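# Move the scanner-glass reel onto the left reel stack

## Task

Take the reel lying on the scanner's glass and set it flat on top of the stack of reels beside the glass, on the robot's left, keeping the same face upward. It must rest there by itself with nothing held by the robot at the end, and nothing the robot is touching at the end may sink once released.

## Robot and tools

Robot: two six-joint arms, left_arm and right_arm, each with a parallel two-finger gripper. Their bases sit on the table: left_arm at about (+0.002, +0.329, 0) m and right_arm at about (-0.029, -0.353, 0) m. Both are yawed only slightly (quat_wxyz (+0.999,0,0,+0.034) and (+1.000,0,0,-0.016)).

Scene frame: the origin is on the table top midway between the arms. +x points out over the table, +z points up, and +y points toward left_arm. The arm names do not describe sides of any image. Each gripper's fingers point along its own +z axis and close along its own y axis. The reported hand point sits between the finger pads, about 1 cm short of the tips. That reported position can be off from the true one, more so when the arm reaches far.

Tool execute_actions(actions, pictures). actions holds one item at most, and there are three forms:
- Empty list []: nothing is commanded; the current state comes back, with pictures.
- Motion: {"rows": [...], "steps": N}. N runs from 4 to 15 control steps, each 1/30 s, and defaults to 15. rows holds 1 to 15 rows. Each row is used for one step, and the last row repeats if there are fewer rows than steps.
- Wait: {"steps": N} with N up to 300 and no rows. It waits until that many steps have passed since the previous result; time spent replying counts toward them.
Set pictures to true to get camera images with a motion or wait.

Every row is one flat list of 14 numbers covering both arms, even when only one arm moves. The first 7 are left_arm: waist, shoulder, elbow, wrist pitch, wrist yaw, wrist roll, then gripper opening. The next 7 are right_arm in the same order. The six joint values are absolute target angles in radians, in the same terms that Joint positions reports; they are not offsets. Stated ranges per arm: waist -2.880..2.880, shoulder 0.000..3.142, elbow 0.000..3.019, wrist pitch -1.693..1.571, wrist yaw -1.571..1.571, wrist roll -2.094..2.094. A real end stop can sit up to 0.019 rad either side of these. If a target is more than 0.019 rad beyond a range end and also further out than the joint's latest angle, the whole call is refused and nothing is sent. A target beyond the real end gets clipped, and the result may say "joint sent to its limit"; that note can refer to an earlier action. The opening value is an absolute number from -1 (closed) to +1 (fully open, pads 0.094 m apart).

Motion limits: each step, a joint's target is held within a fixed lead of its measured angle: waist 0.264, shoulder 0.32, elbow 0.276, wrist pitch 0.33, wrist yaw 0.186, wrist roll 0.522 rad. If a step would move a gripper more than 70 mm, all of that arm's targets are scaled back. Large moves therefore take several calls.

Each result is captured 4 steps before its action ends, and those steps run afterward. Between calls the arms keep heading for the last row sent. They stop once motion has nearly ceased or a step is HELD; only a new action makes them travel further. Fingers still in motion keep moving.

Result lines: the state line gives each arm's end_effector_position (m) and end_effector_quat_wxyz in the scene frame. Joint positions and Joint velocities show, for each arm, its six joints (rad, rad/s) followed by the pad gap (m, m/s). grip_measured is the finger opening on the same -1..1 scale you command; each gripper's reading may be off by about 1 mm, consistently. "joint command not followed" means a clearance check altered or blocked some joint targets, while the rest of the row still ran. HELD marks steps where all or part of your row was not sent. MOTOR HOT appears from 85 °C; at 100 °C an OVER-TEMPERATURE FAULT makes that arm go limp and drop, so keep load-holding short.

Gripping: away from ±1, the fingers are driven to the grip_measured value you write. To keep hold of something, command about 0.03 below the grip_measured reading; a smaller margin gives a lighter hold. Each pad pushes with up to roughly 50-62 N and can spike on first contact. Parts under about 2 mm thick are held more weakly.

Cameras: cam_high (fixed, high above, looking down toward the table from +x), cam_left_wrist and cam_right_wrist (on the hands); each image is 504x504. Calibration numbers (K, distortion, T_world_to_cam) were given, and can be off by a few degrees or millimetres.

Tool zoom_image(camera, region): camera is "cam_high", "cam_left_wrist" or "cam_right_wrist". region is [x0, y0, x1, y1] in pixels of that camera's latest image, measured from the top-left, at most 504x504. It gives a sharper crop and does not move anything.

Tool read_manual(section): returns only the URDF licence text ("licences"). It has no use for the task.

Tool finished_scene(scene): pass the current scene's number. Before calling it, release the reel and move the gripper clear so that the reel rests on the stack unaided.

Avoid: dropping or flinging the reel; tipping the stack; pressing down hard; letting either arm hit or squeeze the other; knocking anything off the table. Occasional outside tugs on a held part or pushes on loose objects may happen, so check the state before releasing. Aim for smooth, direct motions.

Each tool is called after "Call:" as name([rows], argument=value, ...), one row to a line, values as JSON.

## Session

Call:
execute_actions(actions=[])

Scene clock: 0.00 s of 4800.00 s.
left_arm: end_effector_position=(+0.4865, +0.2980, +0.2871) grip_measured=+1.000 end_effector_quat_wxyz=(+0.428, +0.163, +0.643, +0.614) | right_arm: end_effector_position=(+0.2117, -0.7317, +0.3236) grip_measured=+1.000 end_effector_quat_wxyz=(+0.142, +0.622, +0.621, -0.456)
Joint positions: left_arm=[-0.449  1.438  0.662  1.036 -1.08   1.44   0.094] | right_arm=[-0.65   1.323  1.254 -1.208  0.965  0.735  0.094]
Joint velocities: left_arm=[-0.015 -0.015 -0.012 -0.012 -0.007 -0.007  0.   ] | right_arm=[-0.005 -0.005 -0.002 -0.012 -0.022 -0.022  0.   ]

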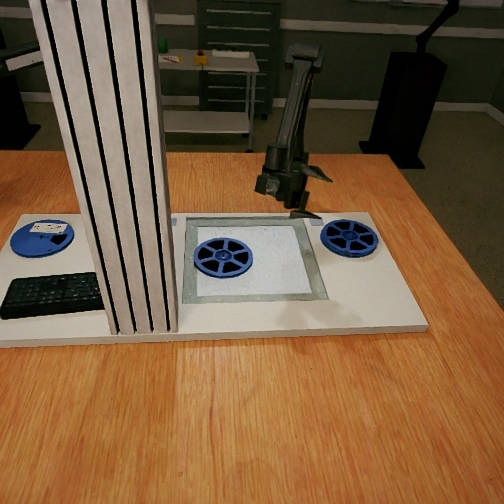

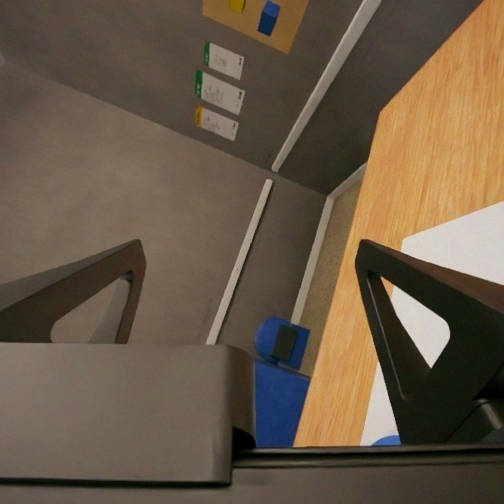

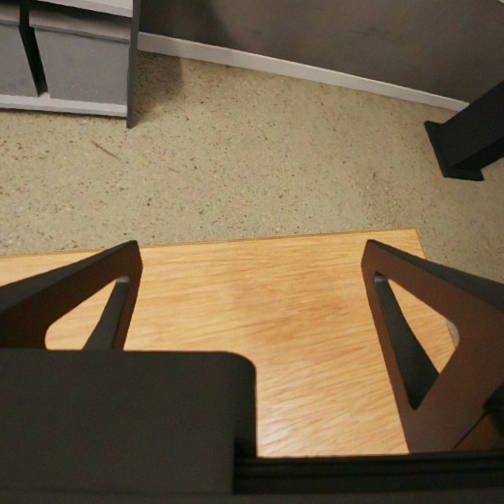

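Call:
zoom_image(camera="cam_high", region=[170, 190, 410, 350])

Region (170, 190, 410, 350) of cam_high's 504x504 image, scaled by 2.100, with more detail than that image has.

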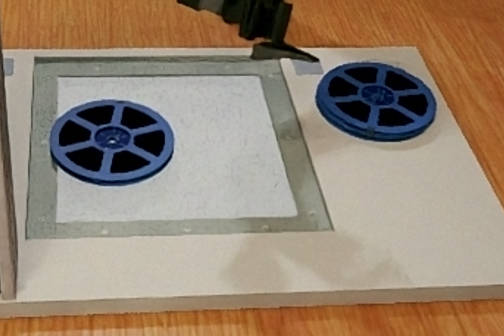

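Call:
execute_actions([
  {"rows":[[-0.641,1.5,1.646,-1.455,0,0,1,-0.65,1.323,1.254,-1.208,0.965,0.735,1]]},
])

Call:
execute_actions([
  {"rows":[[-0.641,1.762,1.646,-1.455,0,0,1,-0.65,1.323,1.254,-1.208,0.965,0.735,1]]},
])

Call:
execute_actions([
  {"steps":45},
], pictures=true)

Scene clock: 1.23 s of 4800.00 s.
left_arm: end_effector_position=(+0.5685, +0.0678, +0.3049) grip_measured=+1.000 end_effector_quat_wxyz=(+0.619, +0.347, +0.652, +0.267) | right_arm: end_effector_position=(+0.2111, -0.7312, +0.3218) grip_measured=+1.000 end_effector_quat_wxyz=(+0.140, +0.621, +0.622, -0.456)
Joint positions: left_arm=[-0.625  1.491  0.985  0.403 -0.473  0.849  0.094] | right_arm=[-0.65   1.323  1.25  -1.208  0.965  0.735  0.094]
Joint velocities: left_arm=[-0.298  0.112  1.297 -2.195  1.81  -1.971  0.   ] | right_arm=[-0.005 -0.005 -0.002  0.002  0.022  0.022  0.   ]
Steps of this call (steps 1 to 26: nothing new was sent; steps 27 to 37: the first 11 steps of this action). Readings (joint positions):
27: left_arm=[-0.453 1.438 0.668 1.009 -1.045 1.403] | right_arm=[-0.650 1.323 1.253 -1.208 0.965 0.735]
28: left_arm=[-0.463 1.440 0.683 0.959 -1.001 1.357] | right_arm=[-0.650 1.323 1.253 -1.208 0.965 0.735]
30: left_arm=[-0.501 1.451 0.728 0.858 -0.907 1.264] | right_arm=[-0.650 1.323 1.251 -1.208 0.965 0.735]
34: left_arm=[-0.584 1.476 0.859 0.620 -0.679 1.044] | right_arm=[-0.650 1.323 1.250 -1.208 0.965 0.735]
37: the state above

Scene clock: 1.73 s of 4800.00 s.
left_arm: end_effector_position=(+0.5508, -0.0287, +0.2233) grip_measured=+1.000 end_effector_quat_wxyz=(+0.234, +0.307, +0.921, -0.060) | right_arm: end_effector_position=(+0.2111, -0.7312, +0.3218) grip_measured=+1.000 end_effector_quat_wxyz=(+0.140, +0.621, +0.622, -0.456)
Joint positions: left_arm=[-0.646  1.765  1.637 -0.956 -0.002  0.067  0.094] | right_arm=[-0.65   1.323  1.25  -1.208  0.965  0.735  0.094]
Joint velocities: left_arm=[-0.005  0.259 -0.007 -3.148  0.051 -0.432  0.   ] | right_arm=[-0.015 -0.005  0.002 -0.012 -0.051  0.022  0.   ]
Steps of this call (steps 1 to 4: the last 4 steps of your previous action; steps 5 to 15: the first 11 steps of this action). Readings (joint positions):
5: left_arm=[-0.646 1.513 1.224 0.021 -0.113 0.503] | right_arm=[-0.650 1.323 1.250 -1.208 0.965 0.735]
6: left_arm=[-0.646 1.532 1.285 -0.050 -0.066 0.434] | right_arm=[-0.650 1.323 1.250 -1.208 0.965 0.735]
8: left_arm=[-0.646 1.607 1.437 -0.231 -0.016 0.297] | right_arm=[-0.650 1.323 1.250 -1.208 0.965 0.735]
12: left_arm=[-0.646 1.738 1.639 -0.633 -0.003 0.125] | right_arm=[-0.650 1.323 1.250 -1.208 0.965 0.735]
15: the state above

Scene clock: 3.23 s of 4800.00 s.
left_arm: end_effector_position=(+0.4531, +0.0350, +0.1833) grip_measured=+1.000 end_effector_quat_wxyz=(-0.011, +0.289, +0.957, +0.004) | right_arm: end_effector_position=(+0.2111, -0.7312, +0.3218) grip_measured=+1.000 end_effector_quat_wxyz=(+0.140, +0.621, +0.622, -0.456)
Joint positions: left_arm=[-0.646  1.781  1.629 -1.443 -0.002  0.008  0.094] | right_arm=[-0.65   1.323  1.25  -1.208  0.965  0.735  0.094]
Joint velocities: left_arm=[ 0.005 -0.015 -0.007 -0.007 -0.037 -0.037  0.   ] | right_arm=[-0.015  0.005  0.022  0.007 -0.022  0.022  0.   ]
Kept back: nothing.
Steps of this call (steps 1 to 4: the last 4 steps of your previous action; steps 5 to 30: the robot went on to your last target; steps 31 to 45: nothing new was sent). Readings (joint positions):
1: left_arm=[-0.646 1.772 1.637 -1.065 -0.002 0.055] | right_arm=[-0.650 1.323 1.250 -1.208 0.965 0.735]
2: left_arm=[-0.646 1.778 1.637 -1.174 -0.002 0.046] | right_arm=[-0.650 1.323 1.250 -1.208 0.965 0.735]
4: left_arm=[-0.646 1.781 1.631 -1.349 -0.002 0.032] | right_arm=[-0.650 1.323 1.250 -1.208 0.965 0.735]
8: left_arm=[-0.646 1.781 1.629 -1.438 -0.002 0.018] | right_arm=[-0.650 1.323 1.250 -1.208 0.965 0.735]
45: the state above
All arms were judged still, so your last target was given up. Only a new action makes them travel on or press farther. Fingers that are still opening or closing keep moving.
camera_calibration (this result's frames):
cam_left_wrist: T_world_to_cam=[[-0.555442, -0.831545, 0.00405226, 0.276204], [-0.658559, 0.442859, 0.608421, 0.172766], [-0.507724, 0.335274, -0.793604, 0.489507], [0, 0, 0, 1]] pos_world=[0.515727, -0.0109542, 0.282241]
cam_right_wrist: T_world_to_cam=[[-0.902432, 0.179143, 0.391823, 0.191773], [0.0733246, 0.960048, -0.270059, 0.778453], [-0.424548, -0.214979, -0.879513, 0.340489], [0, 0, 0, 1]] pos_world=[0.260536, -0.708509, 0.434552]

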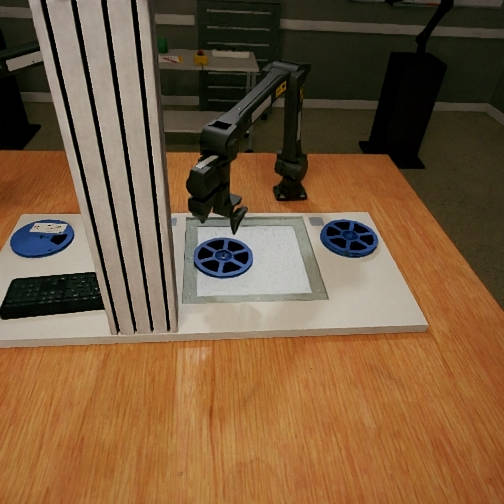

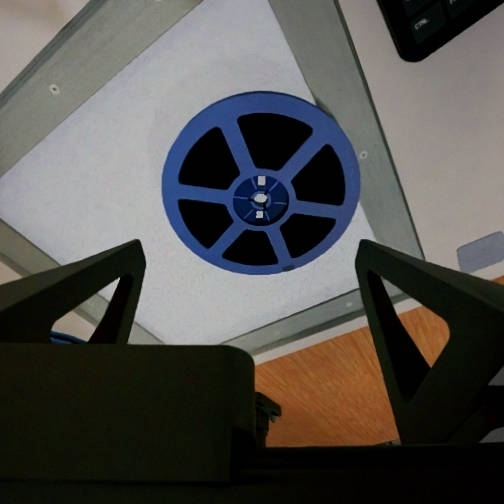

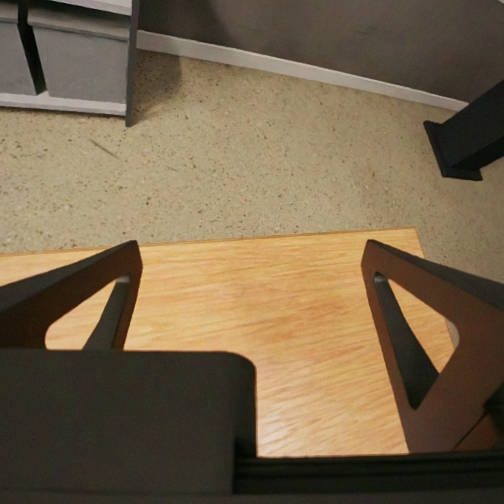

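Call:
zoom_image(camera="cam_left_wrist", region=[150, 80, 370, 300])

Call:
zoom_image(camera="cam_high", region=[300, 200, 400, 270])

Region (150, 80, 370, 300) of cam_left_wrist's 504x504 image, scaled by 2.291, with more detail than that image has.

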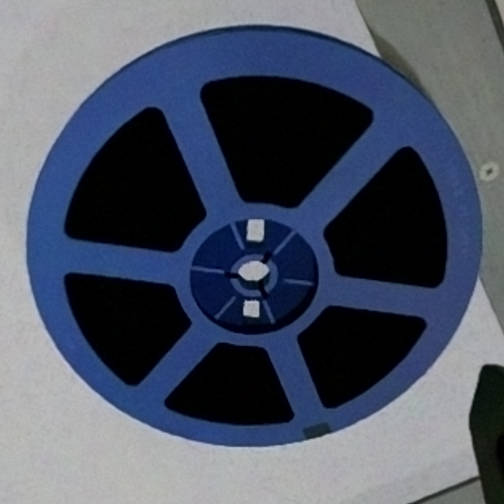

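Region (300, 200, 400, 270) of cam_high's 504x504 image, scaled by 5.040, with more detail than that image has; it fills the top 353 rows of this view, and the rest is white.

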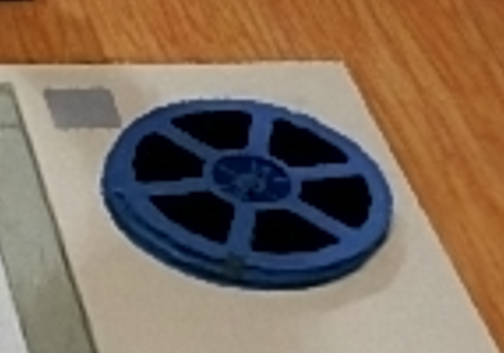

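Call:
execute_actions([
  {"rows":[[-0.62,1.74,1.55,-1.38,0,-0.05,0.66,-0.65,1.323,1.254,-1.208,0.965,0.735,1],[-0.62,1.74,1.55,-1.38,0,-0.05,0.66,-0.65,1.323,1.254,-1.208,0.965,0.735,1],[-0.62,1.74,1.55,-1.38,0,-0.05,0.66,-0.65,1.323,1.254,-1.208,0.965,0.735,1],[-0.59,1.7,1.4,-1.27,0,-0.15,0.66,-0.65,1.323,1.254,-1.208,0.965,0.735,1],[-0.59,1.7,1.4,-1.27,0,-0.15,0.66,-0.65,1.323,1.254,-1.208,0.965,0.735,1],[-0.59,1.7,1.4,-1.27,0,-0.15,0.66,-0.65,1.323,1.254,-1.208,0.965,0.735,1],[-0.56,1.67,1.3,-1.18,0,-0.22,0.66,-0.65,1.323,1.254,-1.208,0.965,0.735,1],[-0.56,1.67,1.3,-1.18,0,-0.22,0.66,-0.65,1.323,1.254,-1.208,0.965,0.735,1],[-0.56,1.67,1.3,-1.18,0,-0.22,0.66,-0.65,1.323,1.254,-1.208,0.965,0.735,1],[-0.5495,1.656,1.243,-1.13,0,-0.27,0.66,-0.65,1.323,1.254,-1.208,0.965,0.735,1]]},
])

Call:
execute_actions([
  {"steps":15},
], pictures=true)

Scene clock: 4.53 s of 4800.00 s.
left_arm: end_effector_position=(+0.4206, +0.1040, +0.0991) grip_measured=+0.662 end_effector_quat_wxyz=(-0.012, +0.154, +0.988, +0.005) | right_arm: end_effector_position=(+0.2111, -0.7312, +0.3218) grip_measured=+1.000 end_effector_quat_wxyz=(+0.140, +0.621, +0.622, -0.456)
Joint positions: left_arm=[-0.561  1.686  1.271 -1.182 -0.    -0.183  0.078] | right_arm=[-0.65   1.323  1.25  -1.208  0.965  0.735  0.094]
Joint velocities: left_arm=[ 0.337 -0.024 -0.657  0.554 -0.022 -0.593 -0.   ] | right_arm=[-0.015  0.005  0.017 -0.027  0.081 -0.007  0.   ]
Steps of this call (steps 1 to 28: nothing new was sent; steps 29 to 39: the first 11 steps of this action). Readings (joint positions):
29: left_arm=[-0.645 1.778 1.619 -1.431 -0.002 -0.000] | right_arm=[-0.650 1.323 1.250 -1.208 0.965 0.735]
30: left_arm=[-0.643 1.769 1.599 -1.411 -0.002 -0.009] | right_arm=[-0.650 1.323 1.250 -1.208 0.965 0.735]
32: left_arm=[-0.636 1.751 1.543 -1.373 -0.001 -0.036] | right_arm=[-0.650 1.323 1.250 -1.208 0.965 0.735]
36: left_arm=[-0.599 1.696 1.360 -1.246 -0.000 -0.121] | right_arm=[-0.650 1.323 1.250 -1.208 0.965 0.735]
39: the state above

Scene clock: 5.03 s of 4800.00 s.
left_arm: end_effector_position=(+0.4197, +0.1139, +0.0903) grip_measured=+0.662 end_effector_quat_wxyz=(-0.008, +0.108, +0.994, +0.003) | right_arm: end_effector_position=(+0.2111, -0.7312, +0.3218) grip_measured=+1.000 end_effector_quat_wxyz=(+0.140, +0.621, +0.622, -0.456)
Joint positions: left_arm=[-0.543  1.676  1.233 -1.144 -0.    -0.26   0.078] | right_arm=[-0.65   1.323  1.25  -1.208  0.965  0.735  0.094]
Joint velocities: left_arm=[-0.005 -0.005 -0.002  0.022 -0.022 -0.081  0.   ] | right_arm=[-0.024  0.005 -0.007  0.007 -0.022 -0.037  0.   ]
Kept back: nothing.
Steps of this call (steps 1 to 4: the last 4 steps of your previous action; steps 5 to 15: the robot went on to your last target). Readings (joint positions):
1: left_arm=[-0.550 1.686 1.252 -1.168 -0.000 -0.199] | right_arm=[-0.650 1.323 1.250 -1.208 0.965 0.735]
2: left_arm=[-0.543 1.686 1.240 -1.161 -0.000 -0.212] | right_arm=[-0.650 1.323 1.250 -1.208 0.965 0.735]
4: left_arm=[-0.537 1.686 1.233 -1.155 -0.000 -0.231] | right_arm=[-0.650 1.323 1.250 -1.208 0.965 0.735]
8: left_arm=[-0.540 1.681 1.233 -1.144 -0.000 -0.249] | right_arm=[-0.650 1.323 1.250 -1.208 0.965 0.735]
15: the state above
camera_calibration (this result's frames):
cam_left_wrist: T_world_to_cam=[[-0.217162, -0.976134, 0.00158784, 0.198347], [-0.779351, 0.174362, 0.601838, 0.254275], [-0.587752, 0.129459, -0.798616, 0.429751], [0, 0, 0, 1]] pos_world=[0.49383, 0.093642, 0.189859]
cam_right_wrist: T_world_to_cam=[[-0.902432, 0.179143, 0.391823, 0.191773], [0.0733246, 0.960048, -0.270059, 0.778453], [-0.424548, -0.214979, -0.879513, 0.340489], [0, 0, 0, 1]] pos_world=[0.260536, -0.708509, 0.434552]

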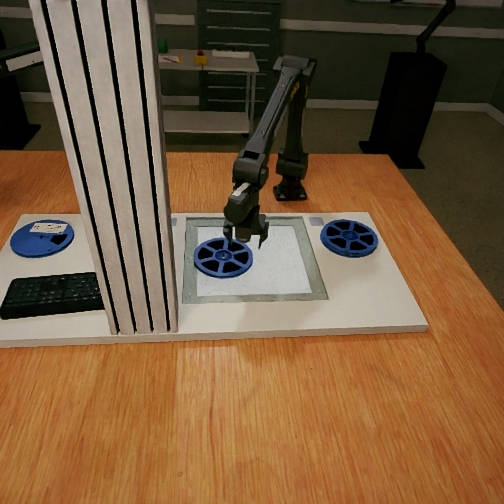

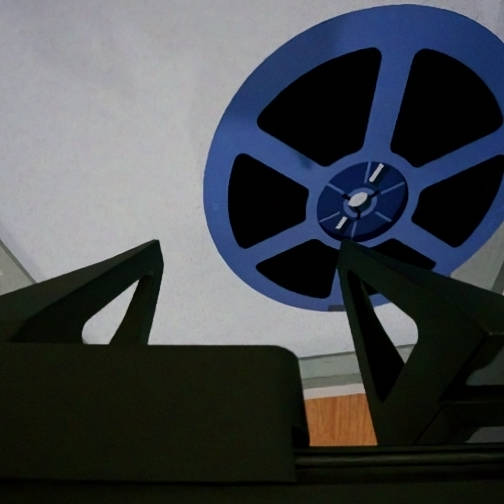

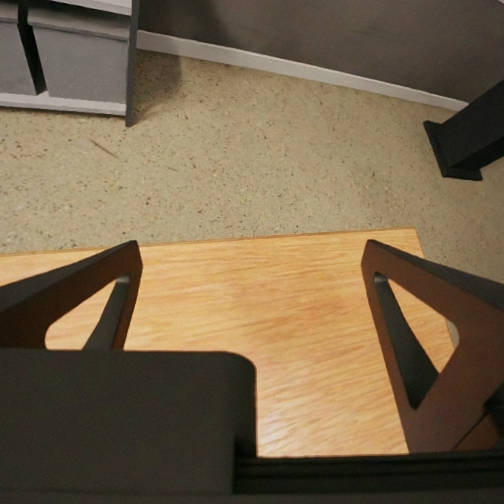

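Call:
execute_actions([
  {"rows":[[-0.552,1.665,1.23,-1.1,0,-0.28,0.66,-0.65,1.323,1.254,-1.208,0.965,0.735,1],[-0.554,1.675,1.215,-1.07,0,-0.28,0.66,-0.65,1.323,1.254,-1.208,0.965,0.735,1],[-0.556,1.685,1.2,-1.05,0,-0.28,0.66,-0.65,1.323,1.254,-1.208,0.965,0.735,1],[-0.558,1.692,1.191,-1.026,0,-0.28,0.66,-0.65,1.323,1.254,-1.208,0.965,0.735,1]]},
])

Call:
execute_actions([
  {"steps":8},
], pictures=true)

Scene clock: 5.70 s of 4800.00 s.
left_arm: end_effector_position=(+0.4250, +0.1068, +0.0750) grip_measured=+0.662 end_effector_quat_wxyz=(+0.019, +0.106, +0.994, -0.007) | right_arm: end_effector_position=(+0.2111, -0.7312, +0.3218) grip_measured=+1.000 end_effector_quat_wxyz=(+0.140, +0.621, +0.622, -0.456)
Joint positions: left_arm=[-0.551  1.68   1.193 -1.043 -0.    -0.271  0.078] | right_arm=[-0.65   1.323  1.25  -1.208  0.965  0.735  0.094]
Joint velocities: left_arm=[-0.015 -0.005  0.002  0.027 -0.037  0.051 -0.   ] | right_arm=[-0.005  0.005 -0.007  0.002 -0.095 -0.051  0.   ]
Steps of this call (steps 1 to 9: the robot went on to your last target; steps 10 to 20: the first 11 steps of this action). Readings (joint positions):
10: left_arm=[-0.543 1.676 1.232 -1.139 -0.000 -0.263] | right_arm=[-0.650 1.323 1.250 -1.208 0.965 0.735]
11: left_arm=[-0.543 1.676 1.230 -1.124 -0.000 -0.265] | right_arm=[-0.650 1.323 1.250 -1.208 0.965 0.735]
13: left_arm=[-0.544 1.676 1.219 -1.081 -0.000 -0.268] | right_arm=[-0.650 1.323 1.250 -1.208 0.965 0.735]
17: left_arm=[-0.549 1.679 1.196 -1.045 -0.000 -0.270] | right_arm=[-0.650 1.323 1.250 -1.208 0.965 0.735]
20: the state above

Scene clock: 5.97 s of 4800.00 s.
left_arm: end_effector_position=(+0.4254, +0.1064, +0.0750) grip_measured=+0.662 end_effector_quat_wxyz=(+0.020, +0.106, +0.994, -0.008) | right_arm: end_effector_position=(+0.2111, -0.7312, +0.3218) grip_measured=+1.000 end_effector_quat_wxyz=(+0.140, +0.621, +0.622, -0.456)
Joint positions: left_arm=[-0.551  1.68   1.193 -1.041 -0.    -0.272  0.078] | right_arm=[-0.65   1.323  1.25  -1.208  0.965  0.735  0.094]
Joint velocities: left_arm=[ 0.005 -0.005 -0.012  0.007 -0.037 -0.007 -0.001] | right_arm=[-0.005  0.005 -0.007  0.002 -0.037 -0.007  0.   ]
Kept back: nothing.
Steps of this call (steps 1 to 4: the last 4 steps of your previous action; steps 5 to 8: the robot went on to your last target). Readings (joint positions):
1: left_arm=[-0.551 1.680 1.193 -1.042 -0.000 -0.271] | right_arm=[-0.650 1.323 1.250 -1.208 0.965 0.735]
2: left_arm=[-0.551 1.680 1.193 -1.041 -0.000 -0.271] | right_arm=[-0.650 1.323 1.250 -1.208 0.965 0.735]
4: left_arm=[-0.551 1.680 1.193 -1.041 -0.000 -0.272] | right_arm=[-0.650 1.323 1.250 -1.208 0.965 0.735]
8: the state above
camera_calibration (this result's frames):
cam_left_wrist: T_world_to_cam=[[-0.213921, -0.976702, 0.0170624, 0.18984], [-0.810363, 0.187189, 0.555222, 0.284572], [-0.545481, 0.104947, -0.831527, 0.409025], [0, 0, 0, 1]] pos_world=[0.494332, 0.0892223, 0.178876]
cam_right_wrist: T_world_to_cam=[[-0.902432, 0.179143, 0.391823, 0.191773], [0.0733246, 0.960048, -0.270059, 0.778453], [-0.424548, -0.214979, -0.879513, 0.340489], [0, 0, 0, 1]] pos_world=[0.260536, -0.708509, 0.434552]

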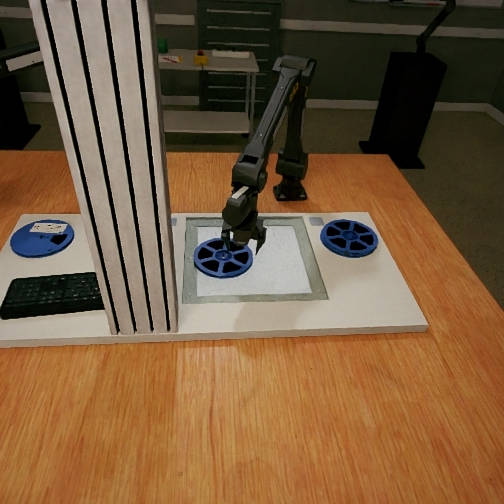

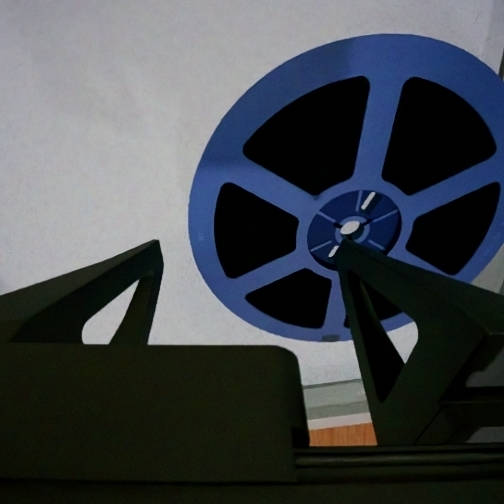

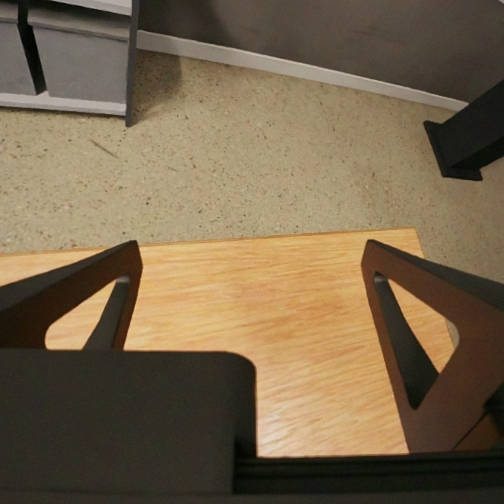

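Call:
execute_actions([
  {"rows":[[-0.565,1.71,1.185,-1.024,0,-0.28,0.66,-0.65,1.323,1.254,-1.208,0.965,0.735,1],[-0.565,1.71,1.185,-1.024,0,-0.28,0.66,-0.65,1.323,1.254,-1.208,0.965,0.735,1],[-0.565,1.72,1.178,-1.024,0,-0.28,0.66,-0.65,1.323,1.254,-1.208,0.965,0.735,1]]},
])

Call:
execute_actions([
  {"steps":8},
], pictures=true)

Scene clock: 6.53 s of 4800.00 s.
left_arm: end_effector_position=(+0.4181, +0.1068, +0.0571) grip_measured=+0.662 end_effector_quat_wxyz=(+0.002, +0.109, +0.994, -0.000) | right_arm: end_effector_position=(+0.2111, -0.7312, +0.3218) grip_measured=+1.000 end_effector_quat_wxyz=(+0.140, +0.621, +0.622, -0.456)
Joint positions: left_arm=[-0.558  1.71   1.18  -1.038 -0.    -0.272  0.078] | right_arm=[-0.65   1.323  1.25  -1.208  0.965  0.735  0.094]
Joint velocities: left_arm=[-0.015  0.024 -0.007  0.002 -0.007 -0.037  0.   ] | right_arm=[-0.024 -0.015 -0.002  0.002  0.022  0.022  0.   ]
Steps of this call (steps 1 to 6: the robot went on to your last target; steps 7 to 17: the first 11 steps of this action). Readings (joint positions):
7: left_arm=[-0.551 1.681 1.193 -1.041 -0.000 -0.272] | right_arm=[-0.650 1.323 1.250 -1.208 0.965 0.735]
8: left_arm=[-0.552 1.682 1.193 -1.039 -0.000 -0.272] | right_arm=[-0.650 1.323 1.250 -1.208 0.965 0.735]
10: left_arm=[-0.554 1.688 1.191 -1.038 -0.000 -0.272] | right_arm=[-0.650 1.323 1.250 -1.208 0.965 0.735]
14: left_arm=[-0.558 1.704 1.184 -1.038 -0.000 -0.272] | right_arm=[-0.650 1.323 1.250 -1.208 0.965 0.735]
17: the state above

Scene clock: 6.80 s of 4800.00 s.
left_arm: end_effector_position=(+0.4179, +0.1069, +0.0568) grip_measured=+0.662 end_effector_quat_wxyz=(+0.001, +0.109, +0.994, -0.000) | right_arm: end_effector_position=(+0.2111, -0.7312, +0.3218) grip_measured=+1.000 end_effector_quat_wxyz=(+0.140, +0.621, +0.622, -0.456)
Joint positions: left_arm=[-0.558  1.711  1.18  -1.038 -0.    -0.272  0.078] | right_arm=[-0.65   1.323  1.25  -1.208  0.965  0.735  0.094]
Joint velocities: left_arm=[-0.015 -0.005  0.007  0.002 -0.051  0.022  0.001] | right_arm=[-0.015 -0.024  0.002 -0.022  0.066  0.007  0.   ]
Kept back: nothing.
Steps of this call (steps 1 to 4: the last 4 steps of your previous action; steps 5 to 8: the robot went on to your last target). Readings (joint positions):
1: left_arm=[-0.558 1.711 1.180 -1.038 -0.000 -0.272] | right_arm=[-0.650 1.323 1.250 -1.208 0.965 0.735]
2: left_arm=[-0.558 1.711 1.180 -1.038 -0.000 -0.272] | right_arm=[-0.650 1.323 1.250 -1.208 0.965 0.735]
4: left_arm=[-0.558 1.711 1.180 -1.038 -0.000 -0.272] | right_arm=[-0.650 1.323 1.250 -1.208 0.965 0.735]
8: the state above
camera_calibration (this result's frames):
cam_left_wrist: T_world_to_cam=[[-0.219461, -0.975601, 0.00635372, 0.191815], [-0.788816, 0.181269, 0.587291, 0.278346], [-0.574113, 0.123876, -0.809351, 0.398431], [0, 0, 0, 1]] pos_world=[0.490404, 0.0873233, 0.157782]
cam_right_wrist: T_world_to_cam=[[-0.902432, 0.179143, 0.391823, 0.191773], [0.0733246, 0.960048, -0.270059, 0.778453], [-0.424548, -0.214979, -0.879513, 0.340489], [0, 0, 0, 1]] pos_world=[0.260536, -0.708509, 0.434552]

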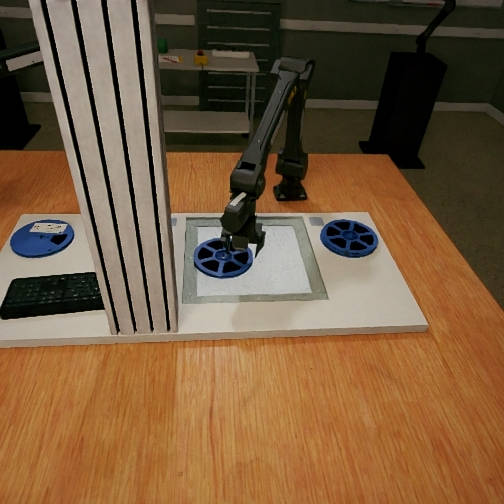

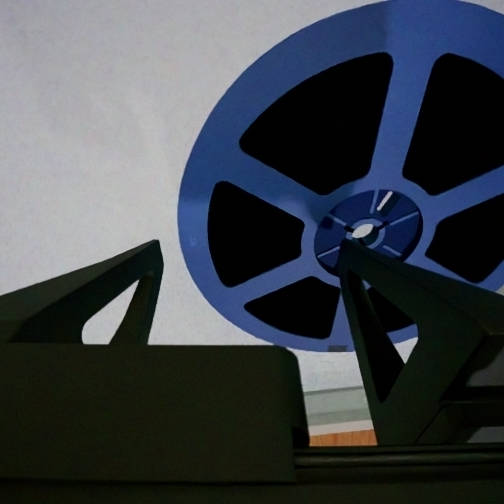

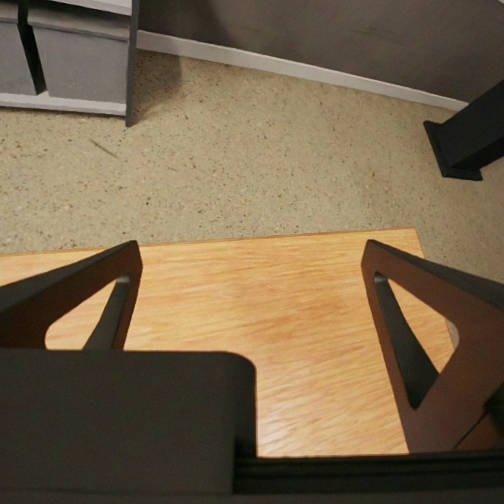

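Call:
execute_actions([
  {"rows":[[-0.565,1.737,1.159,-0.988,0,-0.28,0.66,-0.65,1.323,1.254,-1.208,0.965,0.735,1]]},
])

Call:
execute_actions([
  {"steps":6},
], pictures=true)

Scene clock: 7.33 s of 4800.00 s.
left_arm: end_effector_position=(+0.4178, +0.1070, +0.0450) grip_measured=+0.662 end_effector_quat_wxyz=(+0.003, +0.109, +0.994, -0.001) | right_arm: end_effector_position=(+0.2111, -0.7312, +0.3218) grip_measured=+1.000 end_effector_quat_wxyz=(+0.140, +0.621, +0.622, -0.456)
Joint positions: left_arm=[-0.558  1.725  1.163 -1.003 -0.    -0.272  0.078] | right_arm=[-0.65   1.323  1.25  -1.208  0.965  0.735  0.094]
Joint velocities: left_arm=[-0.005 -0.015 -0.007 -0.017 -0.007 -0.037 -0.   ] | right_arm=[-0.015 -0.024 -0.027  0.012 -0.007  0.051  0.   ]
Steps of this call (steps 1 to 5: the robot went on to your last target; steps 6 to 16: the first 11 steps of this action). Readings (joint positions):
6: left_arm=[-0.558 1.711 1.178 -1.031 -0.000 -0.272] | right_arm=[-0.650 1.323 1.250 -1.208 0.965 0.735]
7: left_arm=[-0.558 1.712 1.174 -1.019 -0.000 -0.272] | right_arm=[-0.650 1.323 1.250 -1.208 0.965 0.735]
9: left_arm=[-0.558 1.715 1.169 -1.007 -0.000 -0.272] | right_arm=[-0.650 1.323 1.250 -1.208 0.965 0.735]
13: left_arm=[-0.558 1.723 1.164 -1.003 -0.000 -0.272] | right_arm=[-0.650 1.323 1.250 -1.208 0.965 0.735]
16: the state above

Scene clock: 7.53 s of 4800.00 s.
left_arm: end_effector_position=(+0.4179, +0.1069, +0.0450) grip_measured=+0.662 end_effector_quat_wxyz=(+0.003, +0.109, +0.994, -0.001) | right_arm: end_effector_position=(+0.2111, -0.7312, +0.3218) grip_measured=+1.000 end_effector_quat_wxyz=(+0.140, +0.621, +0.622, -0.456)
Joint positions: left_arm=[-0.558  1.725  1.163 -1.002 -0.    -0.272  0.078] | right_arm=[-0.65   1.323  1.25  -1.208  0.965  0.735  0.094]
Joint velocities: left_arm=[-0.015 -0.015 -0.017 -0.007 -0.037 -0.066  0.001] | right_arm=[-0.015 -0.005  0.007 -0.027  0.022 -0.022  0.   ]
Kept back: nothing.
Steps of this call (steps 1 to 4: the last 4 steps of your previous action; steps 5 to 6: the robot went on to your last target). Readings (joint positions):
1: left_arm=[-0.558 1.725 1.163 -1.003 -0.000 -0.272] | right_arm=[-0.650 1.323 1.250 -1.208 0.965 0.735]
2: left_arm=[-0.558 1.725 1.163 -1.002 -0.000 -0.272] | right_arm=[-0.650 1.323 1.250 -1.208 0.965 0.735]
4: left_arm=[-0.558 1.725 1.163 -1.002 -0.000 -0.272] | right_arm=[-0.650 1.323 1.250 -1.208 0.965 0.735]
6: the state above
camera_calibration (this result's frames):
cam_left_wrist: T_world_to_cam=[[-0.219489, -0.975586, 0.00756866, 0.191844], [-0.791181, 0.18253, 0.583708, 0.286273], [-0.570839, 0.122129, -0.811928, 0.387844], [0, 0, 0, 1]] pos_world=[0.489998, 0.0875399, 0.146349]
cam_right_wrist: T_world_to_cam=[[-0.902432, 0.179143, 0.391823, 0.191773], [0.0733246, 0.960048, -0.270059, 0.778453], [-0.424548, -0.214979, -0.879513, 0.340489], [0, 0, 0, 1]] pos_world=[0.260536, -0.708509, 0.434552]

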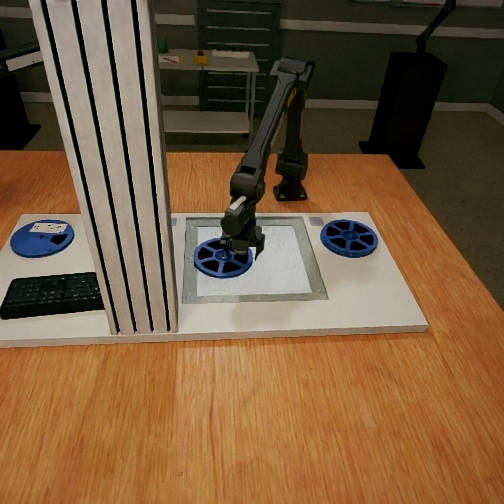

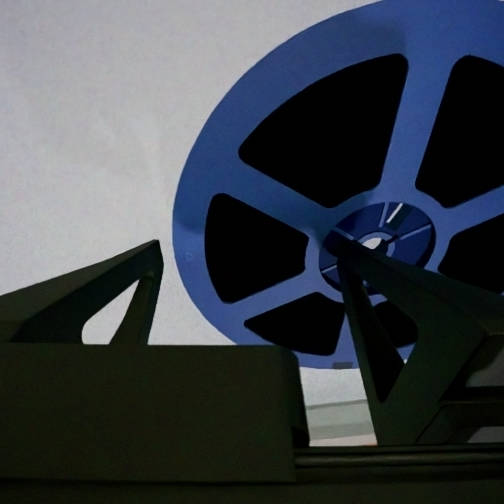

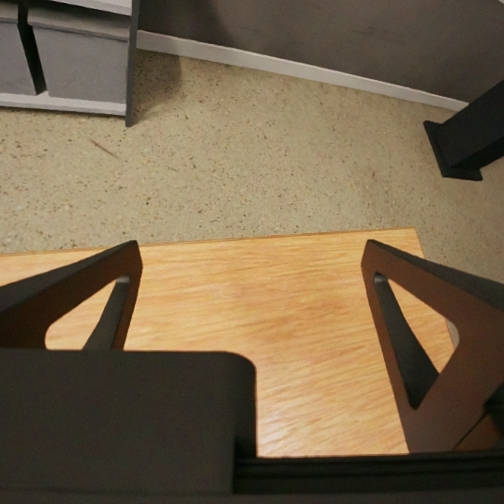

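Try a bit lower, narrowing slightly so the inner finger clears the ribs.

Call:
execute_actions([
  {"rows":[[-0.565,1.737,1.159,-0.988,0,-0.28,0.54,-0.65,1.323,1.254,-1.208,0.965,0.735,1],[-0.565,1.737,1.159,-0.988,0,-0.28,0.54,-0.65,1.323,1.254,-1.208,0.965,0.735,1],[-0.565,1.746,1.149,-0.969,0,-0.28,0.54,-0.65,1.323,1.254,-1.208,0.965,0.735,1]]},
])

Call:
execute_actions([
  {"steps":6},
], pictures=true)

Call:
zoom_image(camera="cam_left_wrist", region=[130, 170, 450, 330])

Scene clock: 8.10 s of 4800.00 s.
left_arm: end_effector_position=(+0.4192, +0.1061, +0.0419) grip_measured=+0.542 end_effector_quat_wxyz=(+0.008, +0.108, +0.994, -0.003) | right_arm: end_effector_position=(+0.2111, -0.7312, +0.3218) grip_measured=+1.000 end_effector_quat_wxyz=(+0.140, +0.621, +0.622, -0.456)
Joint positions: left_arm=[-0.558  1.727  1.156 -0.983  0.    -0.273  0.072] | right_arm=[-0.65   1.323  1.25  -1.208  0.965  0.735  0.094]
Joint velocities: left_arm=[-0.015 -0.005 -0.002  0.007 -0.022 -0.007 -0.001] | right_arm=[-0.015  0.005  0.017 -0.017  0.007  0.022  0.   ]
Steps of this call (steps 1 to 6: the robot went on to your last target; steps 7 to 17: the first 11 steps of this action). Readings (joint positions):
7: left_arm=[-0.558 1.725 1.163 -1.002 -0.000 -0.272] | right_arm=[-0.650 1.323 1.250 -1.208 0.965 0.735]
8: left_arm=[-0.558 1.725 1.163 -1.002 -0.000 -0.272] | right_arm=[-0.650 1.323 1.250 -1.208 0.965 0.735]
10: left_arm=[-0.558 1.725 1.160 -0.992 -0.000 -0.272] | right_arm=[-0.650 1.323 1.250 -1.208 0.965 0.735]
14: left_arm=[-0.558 1.727 1.156 -0.984 0.000 -0.273] | right_arm=[-0.650 1.323 1.250 -1.208 0.965 0.735]
17: the state above

Scene clock: 8.30 s of 4800.00 s.
left_arm: end_effector_position=(+0.4192, +0.1061, +0.0419) grip_measured=+0.542 end_effector_quat_wxyz=(+0.008, +0.108, +0.994, -0.003) | right_arm: end_effector_position=(+0.2111, -0.7312, +0.3218) grip_measured=+1.000 end_effector_quat_wxyz=(+0.140, +0.621, +0.622, -0.456)
Joint positions: left_arm=[-0.558  1.727  1.156 -0.983  0.    -0.273  0.072] | right_arm=[-0.65   1.323  1.25  -1.208  0.965  0.735  0.094]
Joint velocities: left_arm=[-0.005 -0.005 -0.007 -0.022 -0.022 -0.095 -0.   ] | right_arm=[ 0.005 -0.015  0.007 -0.007 -0.095 -0.037  0.   ]
Kept back: nothing.
Steps of this call (steps 1 to 4: the last 4 steps of your previous action; steps 5 to 6: the robot went on to your last target). Readings (joint positions):
1: left_arm=[-0.558 1.727 1.156 -0.983 0.000 -0.273] | right_arm=[-0.650 1.323 1.250 -1.208 0.965 0.735]
2: left_arm=[-0.558 1.727 1.156 -0.983 0.000 -0.273] | right_arm=[-0.650 1.323 1.250 -1.208 0.965 0.735]
4: left_arm=[-0.558 1.727 1.156 -0.983 0.000 -0.273] | right_arm=[-0.650 1.323 1.250 -1.208 0.965 0.735]
6: the state above
camera_calibration (this result's frames):
cam_left_wrist: T_world_to_cam=[[-0.218827, -0.975706, 0.0105807, 0.191022], [-0.796288, 0.184834, 0.575987, 0.291438], [-0.56395, 0.117616, -0.81739, 0.383972], [0, 0, 0, 1]] pos_world=[0.490411, 0.0873525, 0.14397]
cam_right_wrist: T_world_to_cam=[[-0.902432, 0.179143, 0.391823, 0.191773], [0.0733246, 0.960048, -0.270059, 0.778453], [-0.424548, -0.214979, -0.879513, 0.340489], [0, 0, 0, 1]] pos_world=[0.260536, -0.708509, 0.434552]

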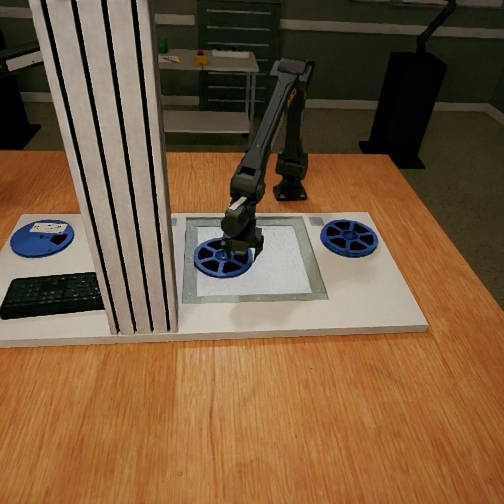

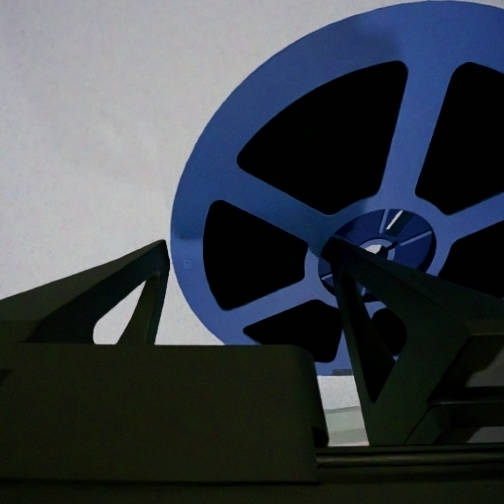

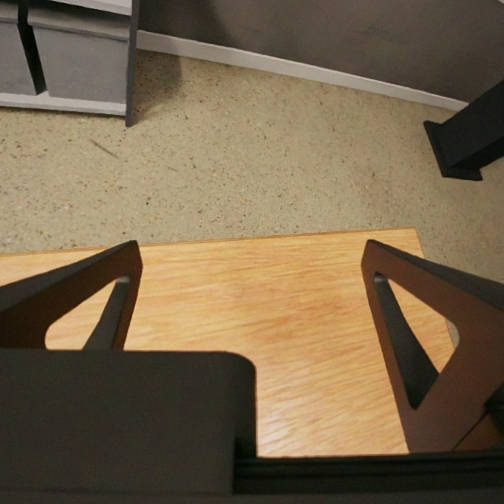

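Region (130, 170, 450, 330) of cam_left_wrist's 504x504 image, scaled by 1.575, with more detail than that image has.

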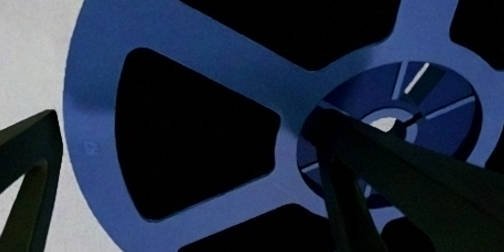

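Call:
execute_actions([
  {"rows":[[-0.565,1.746,1.149,-0.985,0,-0.28,0.46,-0.65,1.323,1.254,-1.208,0.965,0.735,1],[-0.565,1.746,1.149,-0.985,0,-0.28,0.46,-0.65,1.323,1.254,-1.208,0.965,0.735,1],[-0.565,1.746,1.149,-0.985,0,-0.28,0.42,-0.65,1.323,1.254,-1.208,0.965,0.735,1],[-0.565,1.746,1.149,-0.985,0,-0.28,0.42,-0.65,1.323,1.254,-1.208,0.965,0.735,1],[-0.565,1.746,1.149,-0.985,0,-0.28,0.38,-0.65,1.323,1.254,-1.208,0.965,0.735,1],[-0.565,1.746,1.149,-0.985,0,-0.28,0.38,-0.65,1.323,1.254,-1.208,0.965,0.735,1],[-0.565,1.746,1.149,-0.985,0,-0.28,0.34,-0.65,1.323,1.254,-1.208,0.965,0.735,1]]},
], pictures=true)

Scene clock: 8.87 s of 4800.00 s.
left_arm: end_effector_position=(+0.4193, +0.1062, +0.0419) grip_measured=+0.349 end_effector_quat_wxyz=(+0.008, +0.108, +0.994, -0.002) | right_arm: end_effector_position=(+0.2111, -0.7312, +0.3218) grip_measured=+1.000 end_effector_quat_wxyz=(+0.140, +0.621, +0.622, -0.456)
Joint positions: left_arm=[-0.558  1.727  1.156 -0.983 -0.002 -0.273  0.063] | right_arm=[-0.65   1.323  1.25  -1.208  0.965  0.735  0.094]
Joint velocities: left_arm=[ 0.005 -0.005 -0.002  0.012 -0.051 -0.168 -0.   ] | right_arm=[-0.015 -0.015  0.007 -0.002 -0.022 -0.066  0.   ]
Steps of this call (steps 1 to 6: the robot went on to your last target; steps 7 to 17: the first 11 steps of this action). Readings (joint positions):
7: left_arm=[-0.558 1.727 1.156 -0.983 0.001 -0.273] | right_arm=[-0.650 1.323 1.250 -1.208 0.965 0.735]
8: left_arm=[-0.558 1.727 1.156 -0.983 0.001 -0.273] | right_arm=[-0.650 1.323 1.250 -1.208 0.965 0.735]
10: left_arm=[-0.558 1.727 1.156 -0.983 -0.001 -0.273] | right_arm=[-0.650 1.323 1.250 -1.208 0.965 0.735]
14: left_arm=[-0.558 1.727 1.156 -0.983 -0.002 -0.273] | right_arm=[-0.650 1.323 1.250 -1.208 0.965 0.735]
17: the state above
camera_calibration (this result's frames):
cam_left_wrist: T_world_to_cam=[[-0.219181, -0.975642, 0.00911003, 0.191304], [-0.796636, 0.184342, 0.575664, 0.291667], [-0.563321, 0.118917, -0.817636, 0.383594], [0, 0, 0, 1]] pos_world=[0.490369, 0.087262, 0.143995]
cam_right_wrist: T_world_to_cam=[[-0.902432, 0.179143, 0.391823, 0.191773], [0.0733246, 0.960048, -0.270059, 0.778453], [-0.424548, -0.214979, -0.879513, 0.340489], [0, 0, 0, 1]] pos_world=[0.260536, -0.708509, 0.434552]

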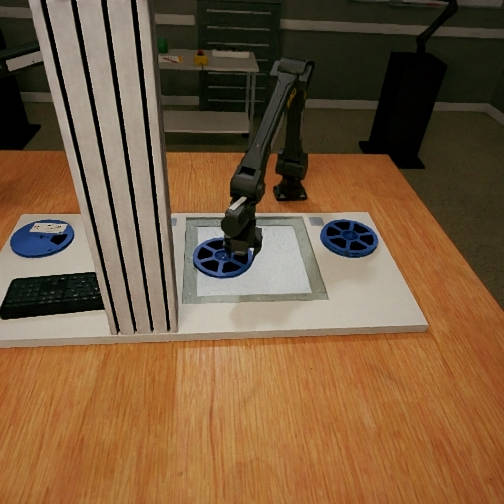

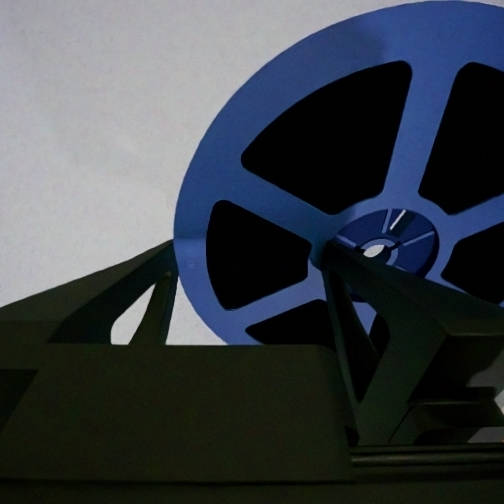

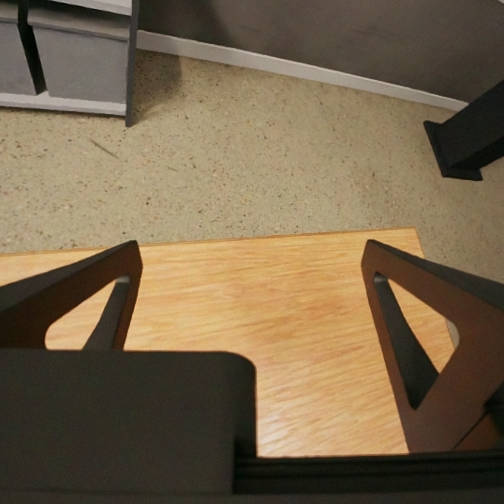

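Gripped; firm up and lift.

Call:
execute_actions([
  {"rows":[[-0.558,1.727,1.156,-0.985,0,-0.28,0.31,-0.65,1.323,1.254,-1.208,0.965,0.735,1],[-0.558,1.727,1.156,-0.985,0,-0.28,0.31,-0.65,1.323,1.254,-1.208,0.965,0.735,1],[-0.558,1.727,1.156,-0.985,0,-0.28,0.31,-0.65,1.323,1.254,-1.208,0.965,0.735,1],[-0.558,1.71,1.175,-1.01,0,-0.28,0.31,-0.65,1.323,1.254,-1.208,0.965,0.735,1],[-0.558,1.703,1.185,-1.03,0,-0.28,0.31,-0.65,1.323,1.254,-1.208,0.965,0.735,1],[-0.558,1.696,1.195,-1.045,0,-0.28,0.31,-0.65,1.323,1.254,-1.208,0.965,0.735,1],[-0.558,1.689,1.205,-1.06,0,-0.28,0.31,-0.65,1.323,1.254,-1.208,0.965,0.735,1],[-0.558,1.682,1.215,-1.08,0,-0.28,0.31,-0.65,1.323,1.254,-1.208,0.965,0.735,1],[-0.558,1.675,1.225,-1.1,0,-0.28,0.31,-0.65,1.323,1.254,-1.208,0.965,0.735,1],[-0.558,1.668,1.235,-1.12,0,-0.28,0.31,-0.65,1.323,1.254,-1.208,0.965,0.735,1],[-0.558,1.661,1.245,-1.135,0,-0.28,0.31,-0.65,1.323,1.254,-1.208,0.965,0.735,1],[-0.558,1.654,1.255,-1.15,0,-0.28,0.31,-0.65,1.323,1.254,-1.208,0.965,0.735,1],[-0.558,1.647,1.265,-1.17,0,-0.28,0.31,-0.65,1.323,1.254,-1.208,0.965,0.735,1],[-0.558,1.64,1.275,-1.185,0,-0.28,0.31,-0.65,1.323,1.254,-1.208,0.965,0.735,1]]},
])

Call:
execute_actions([
  {"steps":10},
], pictures=true)

Scene clock: 9.63 s of 4800.00 s.
left_arm: end_effector_position=(+0.4003, +0.1159, +0.0525) grip_measured=+0.322 end_effector_quat_wxyz=(-0.030, +0.107, +0.994, +0.012) | right_arm: end_effector_position=(+0.2111, -0.7312, +0.3218) grip_measured=+1.000 end_effector_quat_wxyz=(+0.140, +0.621, +0.622, -0.456)
Joint positions: left_arm=[-0.558  1.71   1.164 -1.089  0.    -0.277  0.062] | right_arm=[-0.65   1.323  1.25  -1.208  0.965  0.735  0.094]
Joint velocities: left_arm=[-0.005 -0.122  0.115 -0.564 -0.007 -0.11  -0.   ] | right_arm=[ 0.005 -0.005  0.017 -0.002 -0.007 -0.022  0.   ]
Steps of this call (steps 1 to 4: the last 4 steps of your previous action; steps 5 to 12: the robot went on to your last target; steps 13 to 23: the first 11 steps of this action). Readings (joint positions):
13: left_arm=[-0.558 1.727 1.156 -0.983 -0.002 -0.273] | right_arm=[-0.650 1.323 1.250 -1.208 0.965 0.735]
14: left_arm=[-0.558 1.727 1.156 -0.983 -0.001 -0.273] | right_arm=[-0.650 1.323 1.250 -1.208 0.965 0.735]
16: left_arm=[-0.558 1.727 1.156 -0.986 -0.001 -0.273] | right_arm=[-0.650 1.323 1.250 -1.208 0.965 0.735]
20: left_arm=[-0.558 1.720 1.157 -1.030 0.002 -0.277] | right_arm=[-0.650 1.323 1.250 -1.208 0.965 0.735]
23: the state above

Scene clock: 9.97 s of 4800.00 s.
left_arm: end_effector_position=(+0.4080, +0.1119, +0.0974) grip_measured=+0.322 end_effector_quat_wxyz=(-0.014, +0.107, +0.994, +0.006) | right_arm: end_effector_position=(+0.2111, -0.7312, +0.3218) grip_measured=+1.000 end_effector_quat_wxyz=(+0.140, +0.621, +0.622, -0.456)
Joint positions: left_arm=[-0.558  1.654  1.224 -1.171  0.    -0.277  0.062] | right_arm=[-0.65   1.323  1.25  -1.208  0.965  0.735  0.094]
Joint velocities: left_arm=[-0.005 -0.083  0.037 -0.012 -0.051  0.066 -0.001] | right_arm=[ 0.005 -0.005  0.012  0.017 -0.007  0.007  0.   ]
Kept back: nothing.
Steps of this call (steps 1 to 4: the last 4 steps of your previous action; steps 5 to 10: the robot went on to your last target). Readings (joint positions):
1: left_arm=[-0.558 1.705 1.169 -1.108 0.000 -0.277] | right_arm=[-0.650 1.323 1.250 -1.208 0.965 0.735]
2: left_arm=[-0.558 1.701 1.176 -1.126 0.000 -0.277] | right_arm=[-0.650 1.323 1.250 -1.208 0.965 0.735]
4: left_arm=[-0.558 1.689 1.193 -1.157 0.000 -0.277] | right_arm=[-0.650 1.323 1.250 -1.208 0.965 0.735]
8: left_arm=[-0.558 1.662 1.219 -1.170 0.000 -0.277] | right_arm=[-0.650 1.323 1.250 -1.208 0.965 0.735]
10: the state above
camera_calibration (this result's frames):
cam_left_wrist: T_world_to_cam=[[-0.215297, -0.976547, -0.00191609, 0.193495], [-0.772507, 0.169112, 0.612074, 0.238021], [-0.597395, 0.133258, -0.790798, 0.431615], [0, 0, 0, 1]] pos_world=[0.483376, 0.0911889, 0.196005]
cam_right_wrist: T_world_to_cam=[[-0.902432, 0.179143, 0.391823, 0.191773], [0.0733246, 0.960048, -0.270059, 0.778453], [-0.424548, -0.214979, -0.879513, 0.340489], [0, 0, 0, 1]] pos_world=[0.260536, -0.708509, 0.434552]

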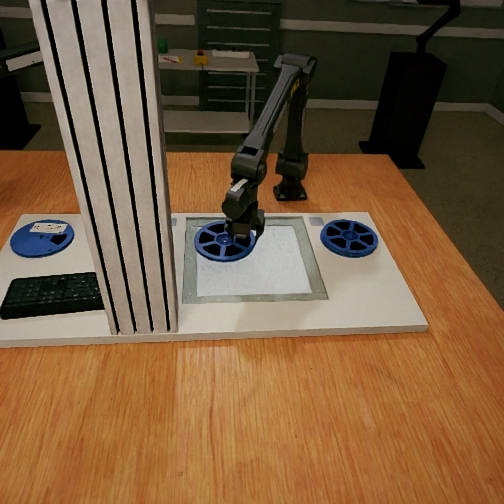

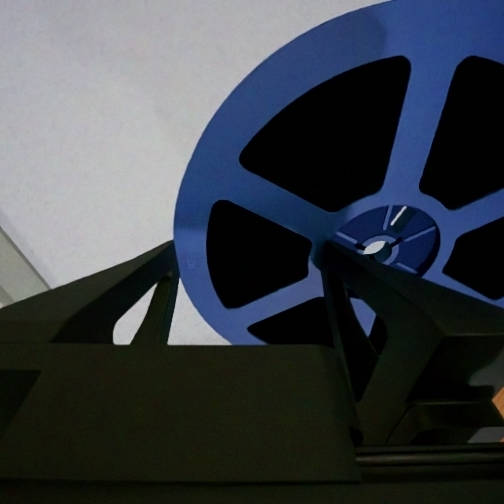

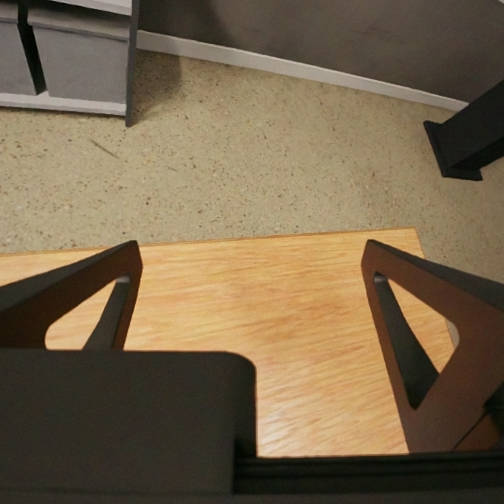

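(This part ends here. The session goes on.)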